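# Stack the black plate onto the white plate

## Task

Set the black plate down on top of the white plate so that no part of it sticks out past the white plate's rim; it must stay there on its own, without the robot holding it, and the robot must release it and pull away afterwards.

## Robot and tools

Robot: one arm with seven joints (waist, shoulder, upper arm roll, elbow, forearm roll, wrist pitch, wrist roll) ending in a suction cup instead of fingers. The controlled point is the cup point, the centre of the cup's rim when nothing touches it. The cup points along the cup point's own +z axis. About 7 cm back from the rim the tool widens: its body and wrist camera stick out up to roughly 8 cm sideways, so keep that clearance from plates and table.

Frames: results report end_effector_position (metres) and end_effector_quat_wxyz in the scene frame. Its origin is on the table surface under the arm's base, +z is up, and +y lies to the left when facing along +x. The base may be slightly tilted, and the reported position can be a little off, more so when reaching far. Commands, by contrast, are given in the cup point's own axes.

execute_actions(actions): actions is a list of actions run one after another. Each action is a table of up to 15 rows; every row lasts one control step (1/30 s), and if fewer than 15 rows are given the last one repeats until 15 steps pass. There is one arm, so each row is a single list of 7 numbers, each in [-1, 1], in this order: dx, dy, dz, rx, ry, rz, suction. The first six are an offset, not a pose: they give the target relative to where the cup point was measured at the start of that action (for the first action in a call, the last pose reported in this scene), expressed in the cup point's own axes. Every row in an action is measured from that same start, not from the row before. Scale: 1.0 equals 0.6 m for dx, dy, dz and 180 degrees for rx, ry, rz, which together form a single rotation vector. The seventh number is the vacuum request: 1 is full vacuum (about 55 kPa under ambient), fractions ask for that share, and 0.05 or less switches it off. Suction keeps its last value until changed. An empty list just returns the current state and images.

move(target, speed, blocking): target is one row of 7 numbers, laid out and scaled exactly as above; its six motion numbers are an offset from the pose in the latest result that showed one, in the cup point's axes. The suction value is applied at the start. The cup point follows a straight-line path lasting 0.5 to 10 s (paths longer than 10 s stop short). speed is the path's top speed in m/s, 0.002 to 0.5, default 0.25; rotation is capped at twice that in rad/s. Rotation takes the shorter way. The path ignores obstacles, and the real cup point can lag, drift and overshoot speed, especially near full reach. Faster moves and targets set deeper past a contact press harder. blocking=false returns after 0.5 s while the arm keeps going; then only wait or stop are accepted until a result shows the move has ended. The move line reports how it ended (done means at rest near target; others include off_target, moving, held, fault), the remaining distance, and limits: paced means the sent pose was clipped; held means a check blocked some steps, after which the arm may jump well above speed.

wait(seconds): 0 to 10 s, the arm keeps its last command; returns early if a running move finishes. stop(): brakes a running move; braking needs room, more after fast motion; suction continues. zoom_image(camera, region): camera is cam_high, cam_low or cam_wrist; region is [x0, y0, x1, y1] in that camera's image pixels from the top-left, at most 504 by 504. finished_scene(scene): pass the current scene's number once the plate rests correctly and the arm is clear; this is final.

Motion limits: each step the commanded pose is clipped to within 70 mm and 16 degrees of the measured pose, and damped inverse kinematics favours position over orientation. After an action the arm continues only to the last clipped pose, so large offsets need follow-up commands. "Hand target" in a result is the pose currently being driven to. "pose unreachable" means the clearance check (which treats the mount as part of the arm) altered or blocked the command. The elbow cannot fully straighten. Joints share speed limits and stop together when reversed.

Gripping: switch suction on and press the 29 mm rim flat onto a smooth part of the black plate, fully on its surface, away from edges, holes or seams. suction_measured shows the vacuum reached; near 0 means no seal; on a tight seal it settles up to 0.15 below the request and may dip 0.04 as the pump cycles. part_present turns 1 at 0.50 and back to 0 below 0.45. Under vacuum the cup shortens, so the plate rides up to about 10 mm nearer the tool. To release, lower the plate until it rests on the white plate, set suction to 0, then rise at least 15 mm. If the cup seals on the table, turn suction off to free it.

Cameras: cam_high (672x504), cam_low (672x504), cam_wrist (616x616, fisheye), returned in that order; calibration lines give intrinsics and world-to-camera transforms, and results list any that change.

Avoid: knocking anything off the table (fails the task), dropping or sliding the plate, slamming into surfaces, and hard presses. If contact torque on a joint reaches its load limit (46.9 N m for the first four joints, 29.5 N m for the wrist three), the arm halts for 10 s and the rest of the call is skipped. Holding loads heats motors: MOTOR HOT appears from 60 °C and at 75 °C an OVER-TEMPERATURE FAULT lets the arm sag. Loose objects may occasionally get nudged by outside pushes; check the final placement before finishing.

Each tool is called after "Emit:" as name(argument=value, ...), one argument or row to a line, values as JSON.

## Session

Emit:
execute_actions(
  actions=[],
)

Scene clock: 0.00 s.
end_effector_position=(+0.4518, -0.0063, +0.2200) suction_measured=0.01 part_present=0 end_effector_quat_wxyz=(-0.003, +0.002, +1.000, +0.007)
Joint positions: [-0.056  0.432  0.001  1.655  0.     1.055  3.089]
Joint velocities: [-0.    -0.001 -0.    -0.    -0.    -0.001  0.   ]
Motor temperatures (°C, as the motors report them): [30 28 28 28 39 42 37]
Hand target: +0.452, -0.006, +0.220; -0.003, +0.002, +1.000, +0.007

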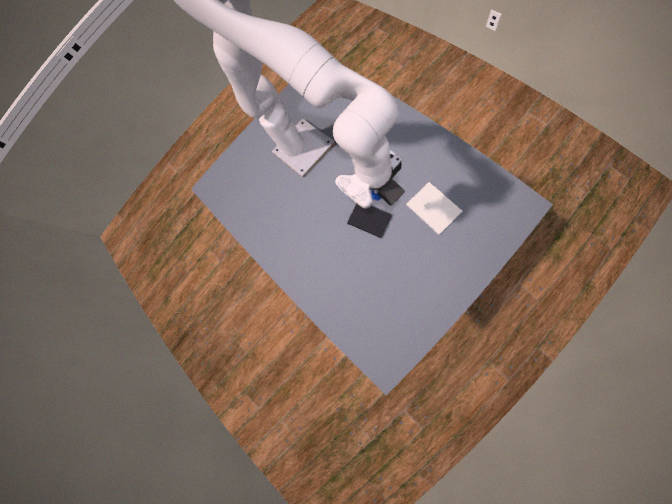

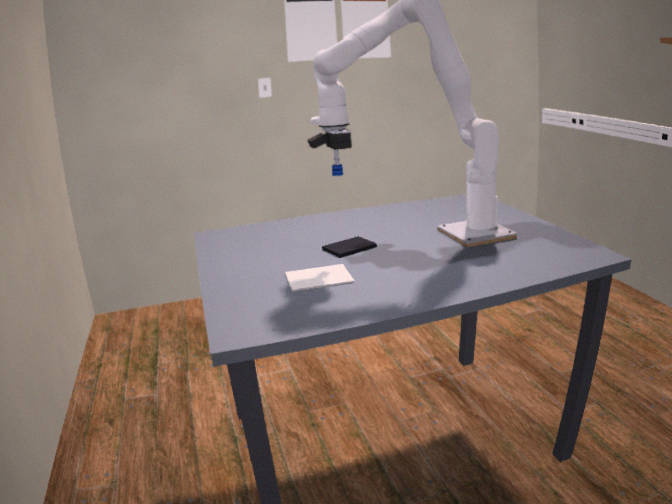

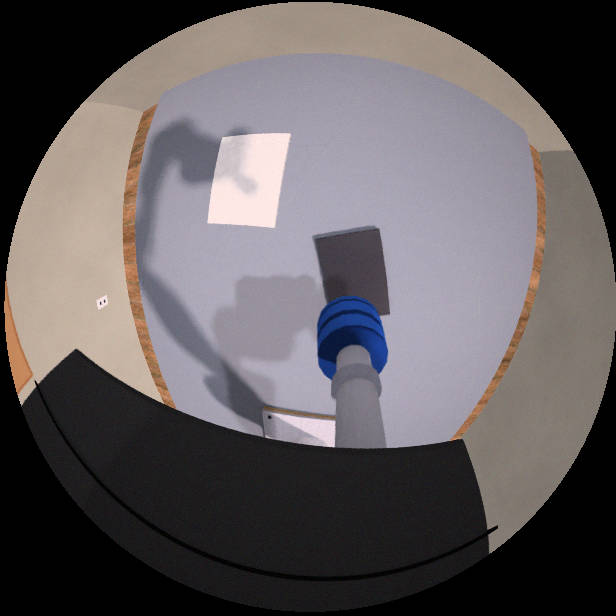

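Emit:
zoom_image(
  camera="cam_wrist",
  region=[190, 110, 410, 330],
)

Emit:
zoom_image(
  camera="cam_high",
  region=[330, 160, 490, 280],
)

Region (190, 110, 410, 330) of cam_wrist's 616x616 image, scaled by 2.291, with more detail than that image has.

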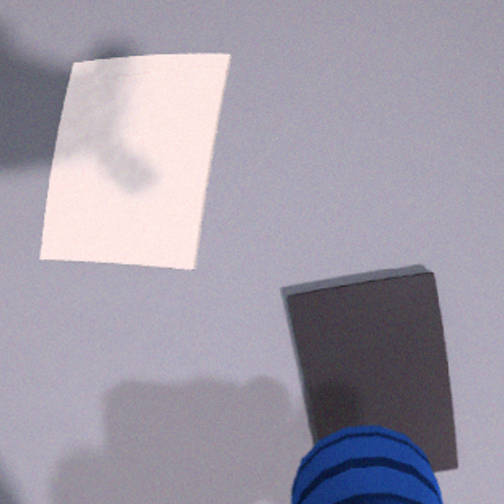

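Region (330, 160, 490, 280) of cam_high's 672x504 image, scaled by 3.150, with more detail than that image has; it fills the top 378 rows of this view, and the rest is white.

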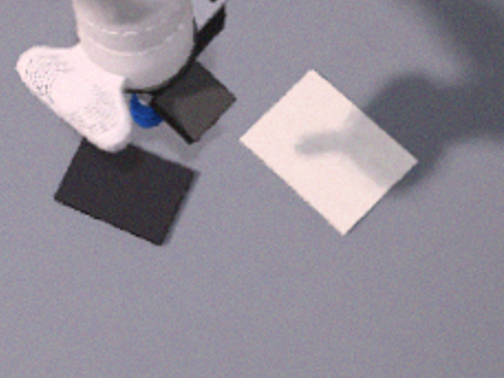

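Emit:
move(
  target=[0.035,-0.043,0.31,0,0,0,1],
  speed=0.3,
)

Emit:
move(
  target=[0,0,0.035,0,0,0,1],
  speed=0.04,
)

Scene clock: 21.47 s.
end_effector_position=(+0.4298, -0.0292, +0.0338) suction_measured=0.01 part_present=0 end_effector_quat_wxyz=(-0.003, +0.002, +1.000, +0.007)
Joint positions: [ 0.004  0.72  -0.003  1.916  0.005  0.504  3.142]
Joint velocities: [ 0.001  0.007 -0.    -0.    -0.001 -0.001 -0.   ]
Motor temperatures (°C, as the motors report them): [30 28 28 28 39 42 37]
Hand target: +0.430, -0.029, +0.034; -0.003, +0.002, +1.000, +0.007
Off the commanded pose: 0.000 m, 0 deg.
move: done
camera_calibration (this result's frames):
cam_wrist: T_world_to_cam=[[0.0812657, -0.988152, -0.130197, -0.0434457], [-0.921815, -0.124191, 0.367198, 0.394022], [-0.379017, 0.0901764, -0.920986, 0.297188], [0, 0, 0, 1]] pos_world=[0.479385, -0.0207963, 0.123366]

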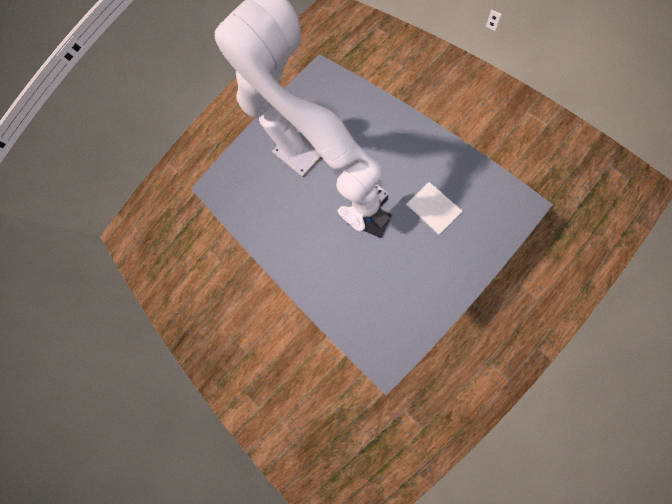

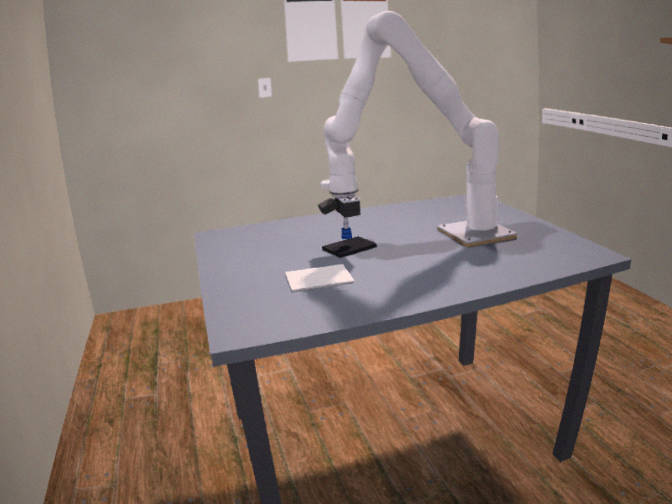

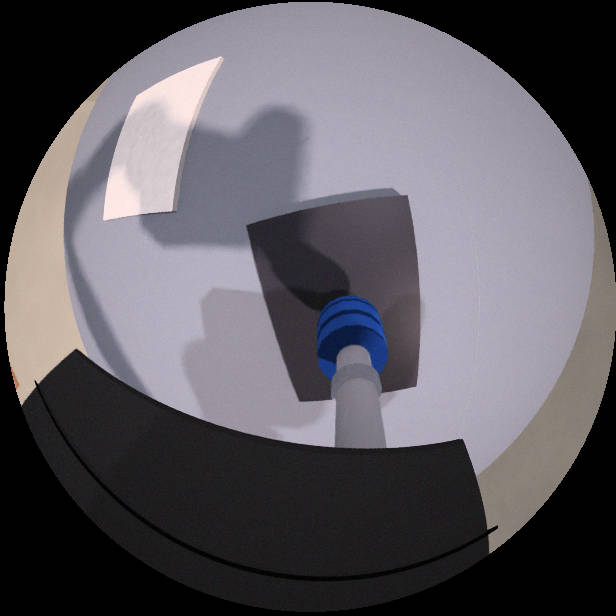

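Scene clock: 22.30 s.
end_effector_position=(+0.4298, -0.0289, +0.0130) suction_measured=0.01 part_present=0 end_effector_quat_wxyz=(-0.003, +0.002, +1.000, +0.007)
Joint positions: [ 0.004  0.767 -0.003  1.921  0.006  0.452  3.141]
Joint velocities: [ 0.     0.003 -0.    -0.001  0.    -0.002  0.   ]
Motor temperatures (°C, as the motors report them): [30 28 28 28 39 42 37]
Hand target: +0.430, -0.029, +0.013; -0.003, +0.002, +1.000, +0.007
Off the commanded pose: 0.000 m, 0 deg.
move: done
camera_calibration (this result's frames):
cam_wrist: T_world_to_cam=[[0.0813336, -0.988152, -0.130155, -0.0458856], [-0.921939, -0.124207, 0.366879, 0.401746], [-0.378699, 0.0901552, -0.921119, 0.277857], [0, 0, 0, 1]] pos_world=[0.479341, -0.0204924, 0.102575]

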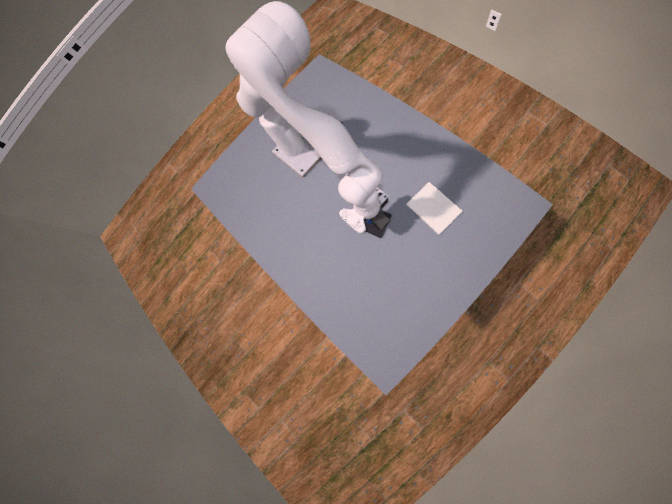

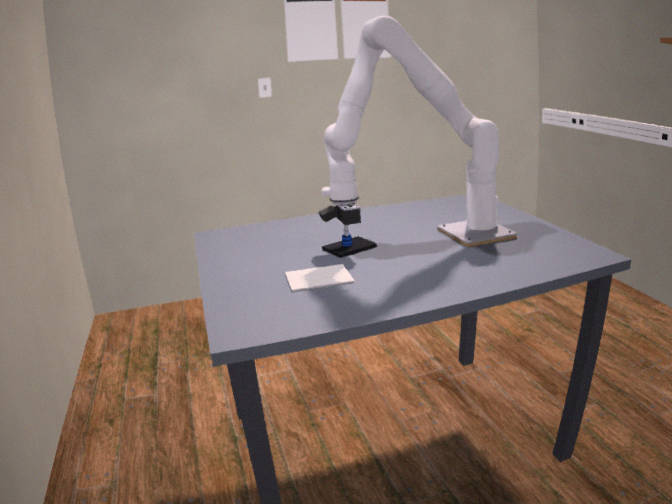

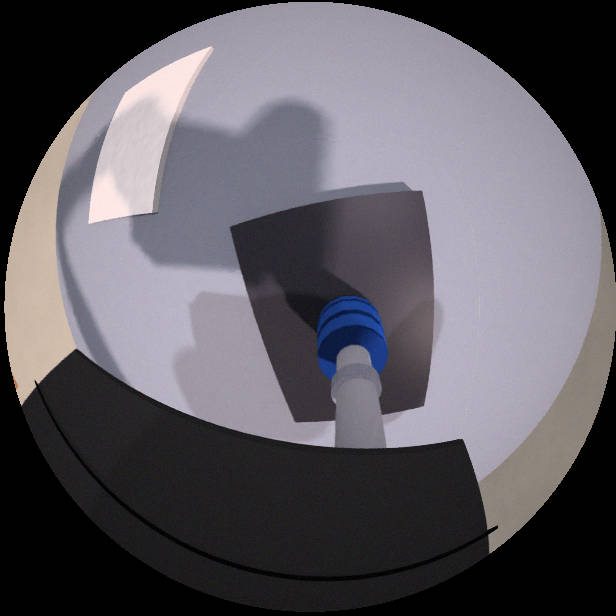

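Emit:
move(
  target=[0,0,0.012,0,0,0,1],
  speed=0.03,
)

Scene clock: 24.10 s.
end_effector_position=(+0.4297, -0.0288, +0.0058) suction_measured=0.71 part_present=1 end_effector_quat_wxyz=(-0.003, +0.002, +1.000, +0.007)
Joint positions: [ 0.004  0.783 -0.003  1.922  0.007  0.435  3.14 ]
Joint velocities: [ 0.     0.001 -0.001  0.001  0.    -0.003  0.   ]
Motor temperatures (°C, as the motors report them): [30 28 28 28 39 42 37]
Hand target: +0.430, -0.029, +0.006; -0.003, +0.002, +1.000, +0.007
Off the commanded pose: 0.000 m, 0 deg.
move: done
camera_calibration (this result's frames):
cam_wrist: T_world_to_cam=[[0.0813398, -0.988152, -0.130153, -0.046712], [-0.921934, -0.124214, 0.36689, 0.404336], [-0.37871, 0.0901502, -0.921114, 0.271256], [0, 0, 0, 1]] pos_world=[0.479298, -0.0203883, 0.0954315]

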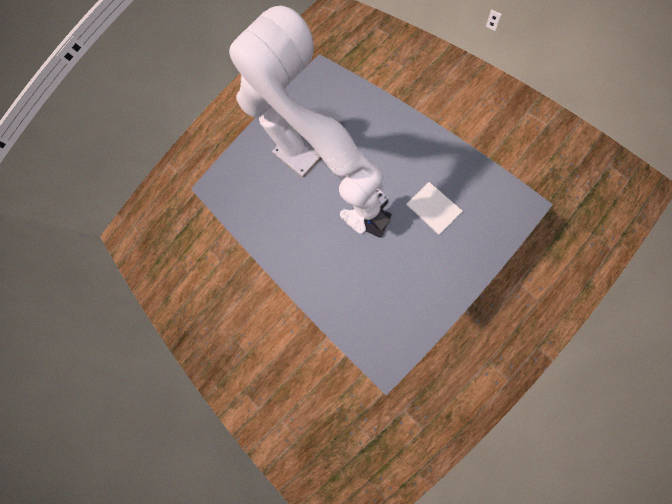

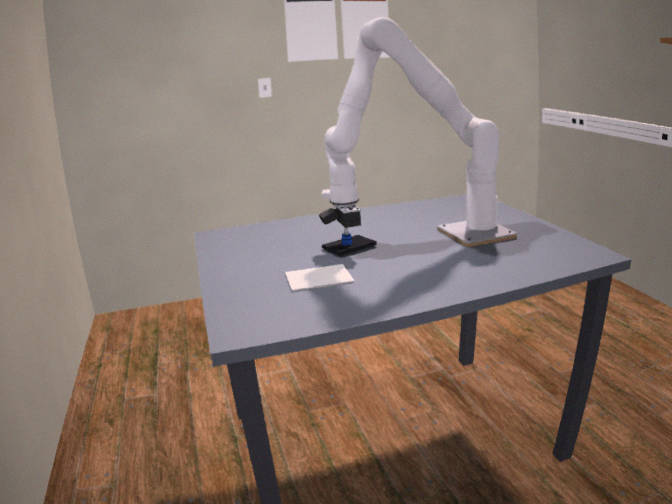

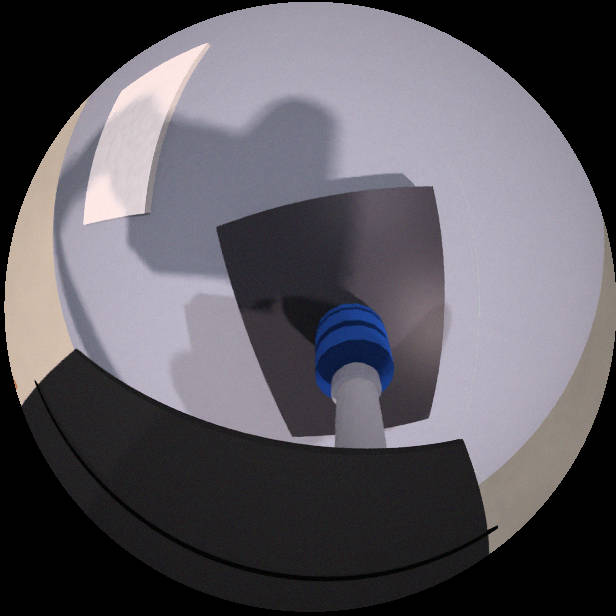

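Emit:
move(
  target=[0,0,-0.04,0,0,0,1],
  speed=0.15,
)

Emit:
move(
  target=[-0.224,0.285,0.01,0,0,0.114,1],
)

Scene clock: 26.70 s.
end_effector_position=(+0.4297, -0.0292, +0.0296) suction_measured=0.99 part_present=1 end_effector_quat_wxyz=(-0.003, +0.002, +1.000, +0.007)
Joint positions: [ 0.004  0.73  -0.003  1.918  0.005  0.494  3.141]
Joint velocities: [-0.    -0.005  0.     0.     0.     0.001  0.   ]
Motor temperatures (°C, as the motors report them): [30 28 28 28 39 42 37]
Hand target: +0.430, -0.029, +0.030; -0.003, +0.002, +1.000, +0.007
Off the commanded pose: 0.000 m, 0 deg.
move: done
camera_calibration (this result's frames):
cam_wrist: T_world_to_cam=[[0.0812643, -0.988152, -0.130199, -0.0439225], [-0.921801, -0.124194, 0.36723, 0.395511], [-0.379049, 0.0901754, -0.920972, 0.293364], [0, 0, 0, 1]] pos_world=[0.479352, -0.0207361, 0.119218]

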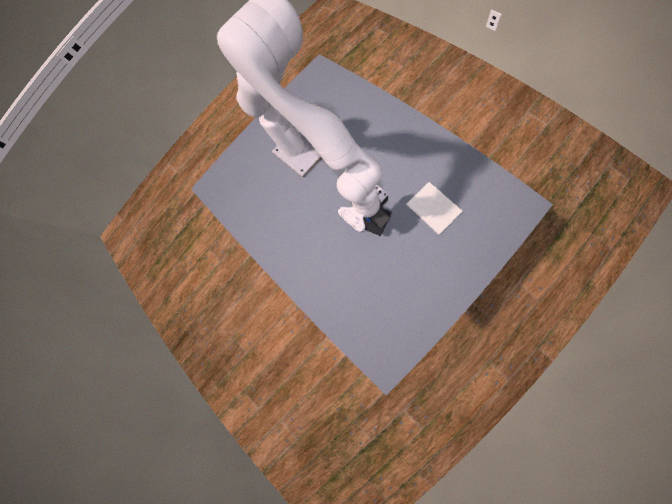

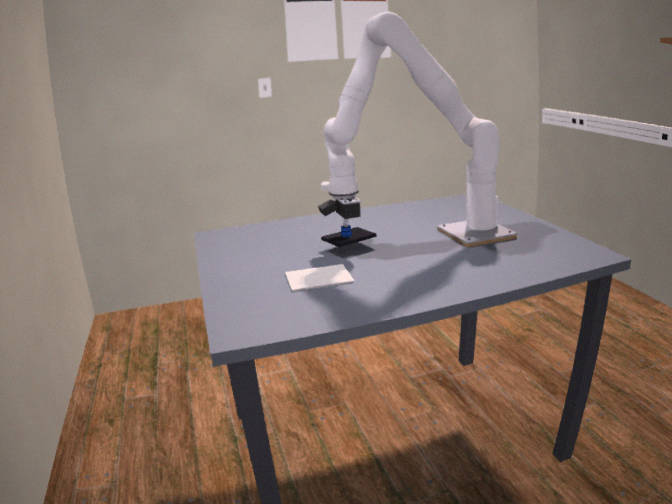

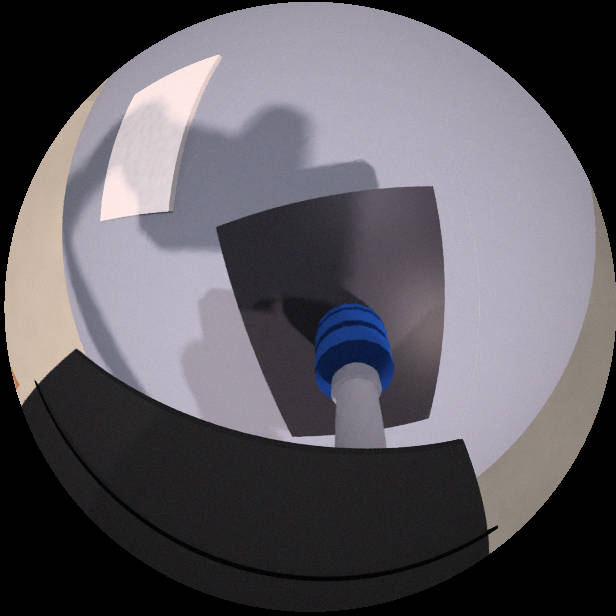

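Scene clock: 28.13 s.
end_effector_position=(+0.5653, +0.1411, +0.0260) suction_measured=0.99 part_present=1 end_effector_quat_wxyz=(-0.004, +0.180, +0.984, +0.007)
Joint positions: [-0.357  0.968  0.117  1.332 -0.128  0.846  2.581]
Joint velocities: [-0.004  0.011 -0.    -0.01   0.001  0.009 -0.003]
Motor temperatures (°C, as the motors report them): [30 28 28 28 39 42 37]
Hand target: +0.565, +0.141, +0.026; -0.004, +0.180, +0.984, +0.007
Off the commanded pose: 0.001 m, 0 deg.
move: done
camera_calibration (this result's frames):
cam_wrist: T_world_to_cam=[[-0.270891, -0.953987, -0.128561, 0.307008], [-0.905284, 0.207076, 0.370918, 0.486789], [-0.327228, 0.216862, -0.919724, 0.278897], [0, 0, 0, 1]] pos_world=[0.615111, 0.131598, 0.115419]

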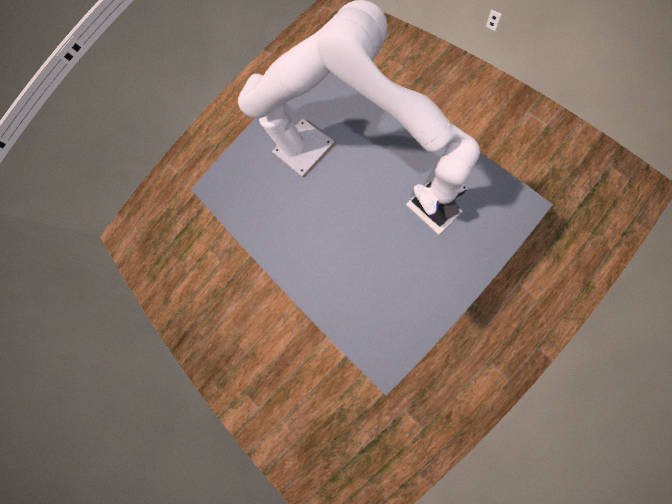

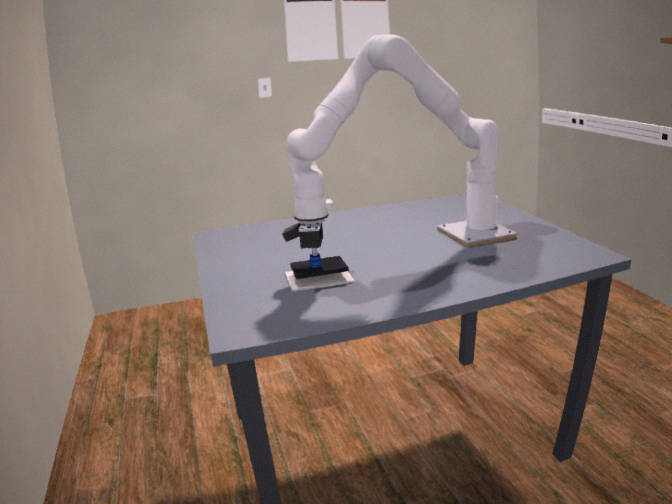

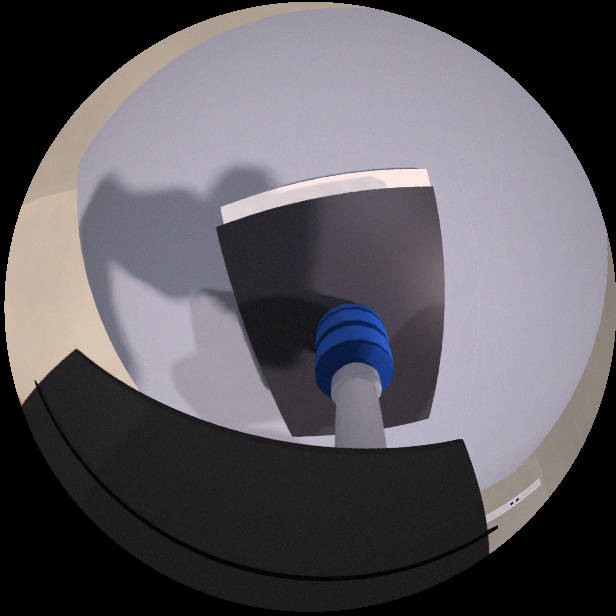

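Emit:
move(
  target=[0,0,0.03,0,0,0,1],
  speed=0.04,
)

Scene clock: 30.43 s.
end_effector_position=(+0.5653, +0.1414, +0.0082) suction_measured=0.99 part_present=1 end_effector_quat_wxyz=(-0.003, +0.180, +0.984, +0.007)
Joint positions: [-0.355  0.998  0.113  1.335 -0.13   0.814  2.583]
Joint velocities: [ 0.     0.003 -0.     0.    -0.    -0.001  0.   ]
Motor temperatures (°C, as the motors report them): [30 28 28 28 39 42 37]
Hand target: +0.565, +0.141, +0.008; -0.004, +0.180, +0.984, +0.007
Off the commanded pose: 0.000 m, 0 deg.
move: done
camera_calibration (this result's frames):
cam_wrist: T_world_to_cam=[[-0.27083, -0.95399, -0.128665, 0.304962], [-0.905353, 0.207014, 0.370785, 0.493362], [-0.327089, 0.216907, -0.919763, 0.262322], [0, 0, 0, 1]] pos_world=[0.615062, 0.131898, 0.0975812]

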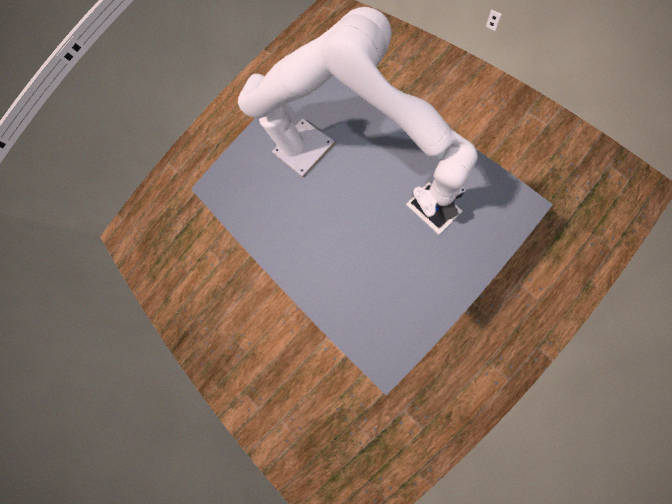

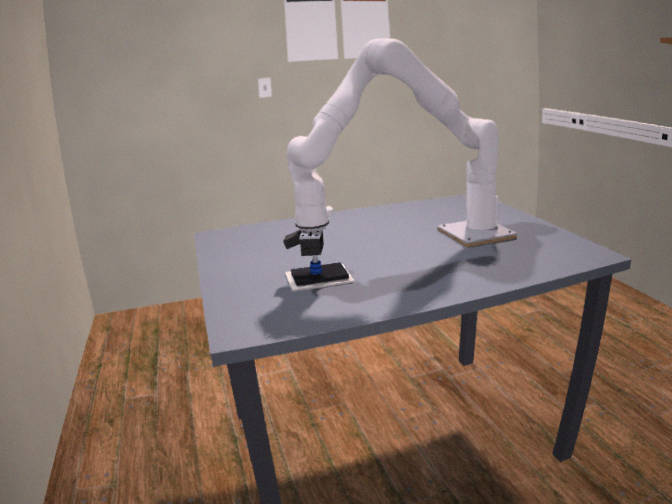

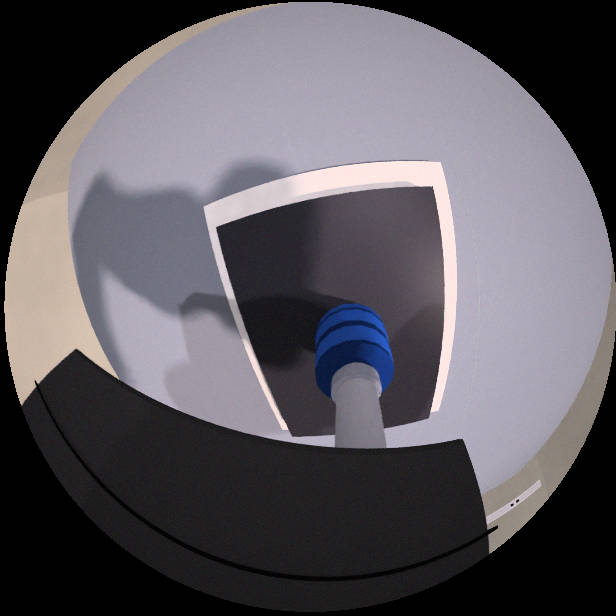

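Emit:
execute_actions(
  actions=[
    [[0,0,0.007,0,0,0,1]],
    [[0,0,0,0,0,0,0]],
  ],
)

Emit:
move(
  target=[0,0,-0.2,0,0,0,0],
)

Scene clock: 33.07 s.
end_effector_position=(+0.5683, +0.1422, +0.0091) suction_measured=0.01 part_present=0 end_effector_quat_wxyz=(+0.001, +0.180, +0.984, +0.009)
Joint positions: [-0.354  0.997  0.113  1.333 -0.131  0.807  2.583]
Joint velocities: [-0.    -0.001  0.001  0.     0.001 -0.003 -0.   ]
Motor temperatures (°C, as the motors report them): [30 28 28 28 39 42 37]
Hand target: +0.567, +0.142, +0.007; -0.001, +0.180, +0.984, +0.008
Off the commanded pose: 0.003 m, 0 deg.
camera_calibration (this result's frames):
cam_wrist: T_world_to_cam=[[-0.269757, -0.953639, -0.133435, 0.306037], [-0.908506, 0.206129, 0.363495, 0.497572], [-0.319138, 0.219281, -0.921991, 0.259141], [0, 0, 0, 1]] pos_world=[0.617304, 0.13246, 0.0988961]

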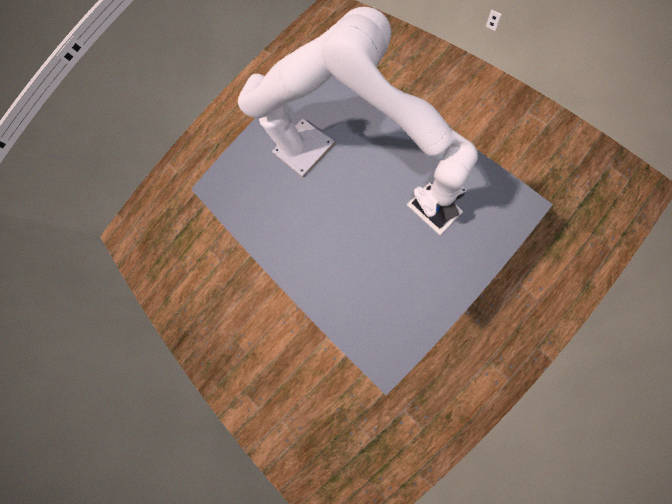

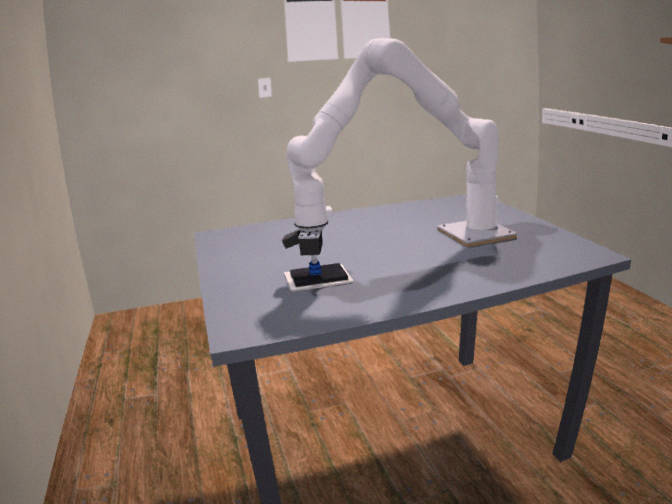

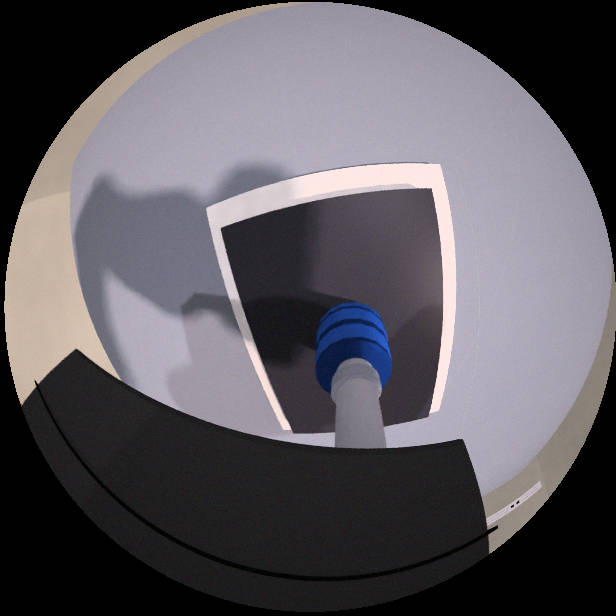

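Scene clock: 34.07 s.
end_effector_position=(+0.5677, +0.1400, +0.1290) suction_measured=0.01 part_present=0 end_effector_quat_wxyz=(+0.000, +0.180, +0.984, +0.009)
Joint positions: [-0.365  0.819  0.135  1.27  -0.113  1.049  2.57 ]
Joint velocities: [-0.    -0.003 -0.    -0.     0.001  0.003 -0.   ]
Motor temperatures (°C, as the motors report them): [30 28 28 28 39 42 37]
Hand target: +0.568, +0.140, +0.129; +0.001, +0.180, +0.984, +0.009
Off the commanded pose: 0.000 m, 0 deg.
move: done
camera_calibration (this result's frames):
cam_wrist: T_world_to_cam=[[-0.26993, -0.953613, -0.133268, 0.319859], [-0.9084, 0.206311, 0.363656, 0.453789], [-0.319292, 0.219223, -0.921951, 0.370056], [0, 0, 0, 1]] pos_world=[0.616718, 0.130275, 0.218777]

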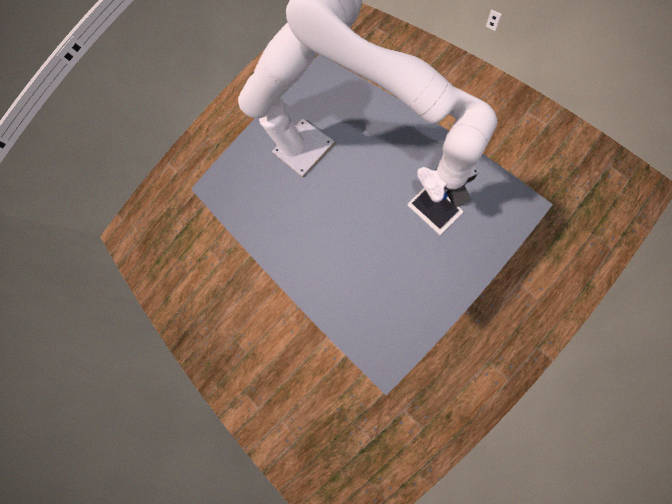

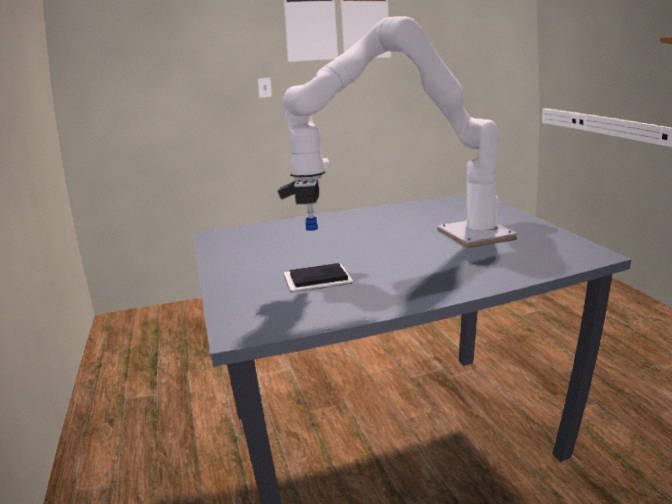

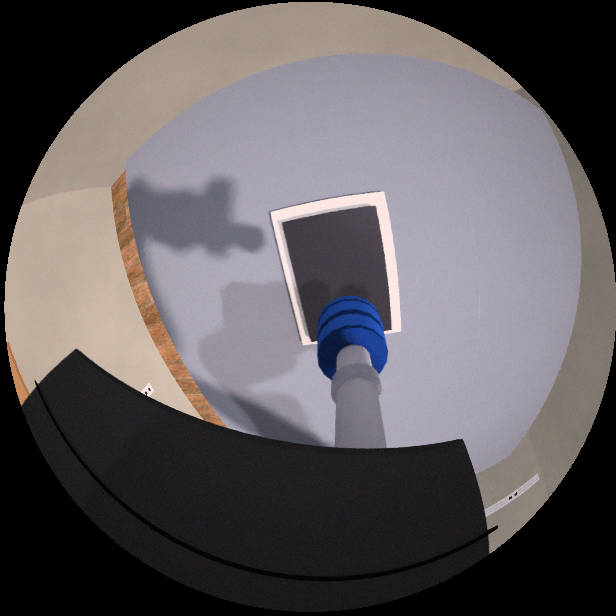

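Emit:
finished_scene(
  scene=1,
)

The scene is finished: the task was done.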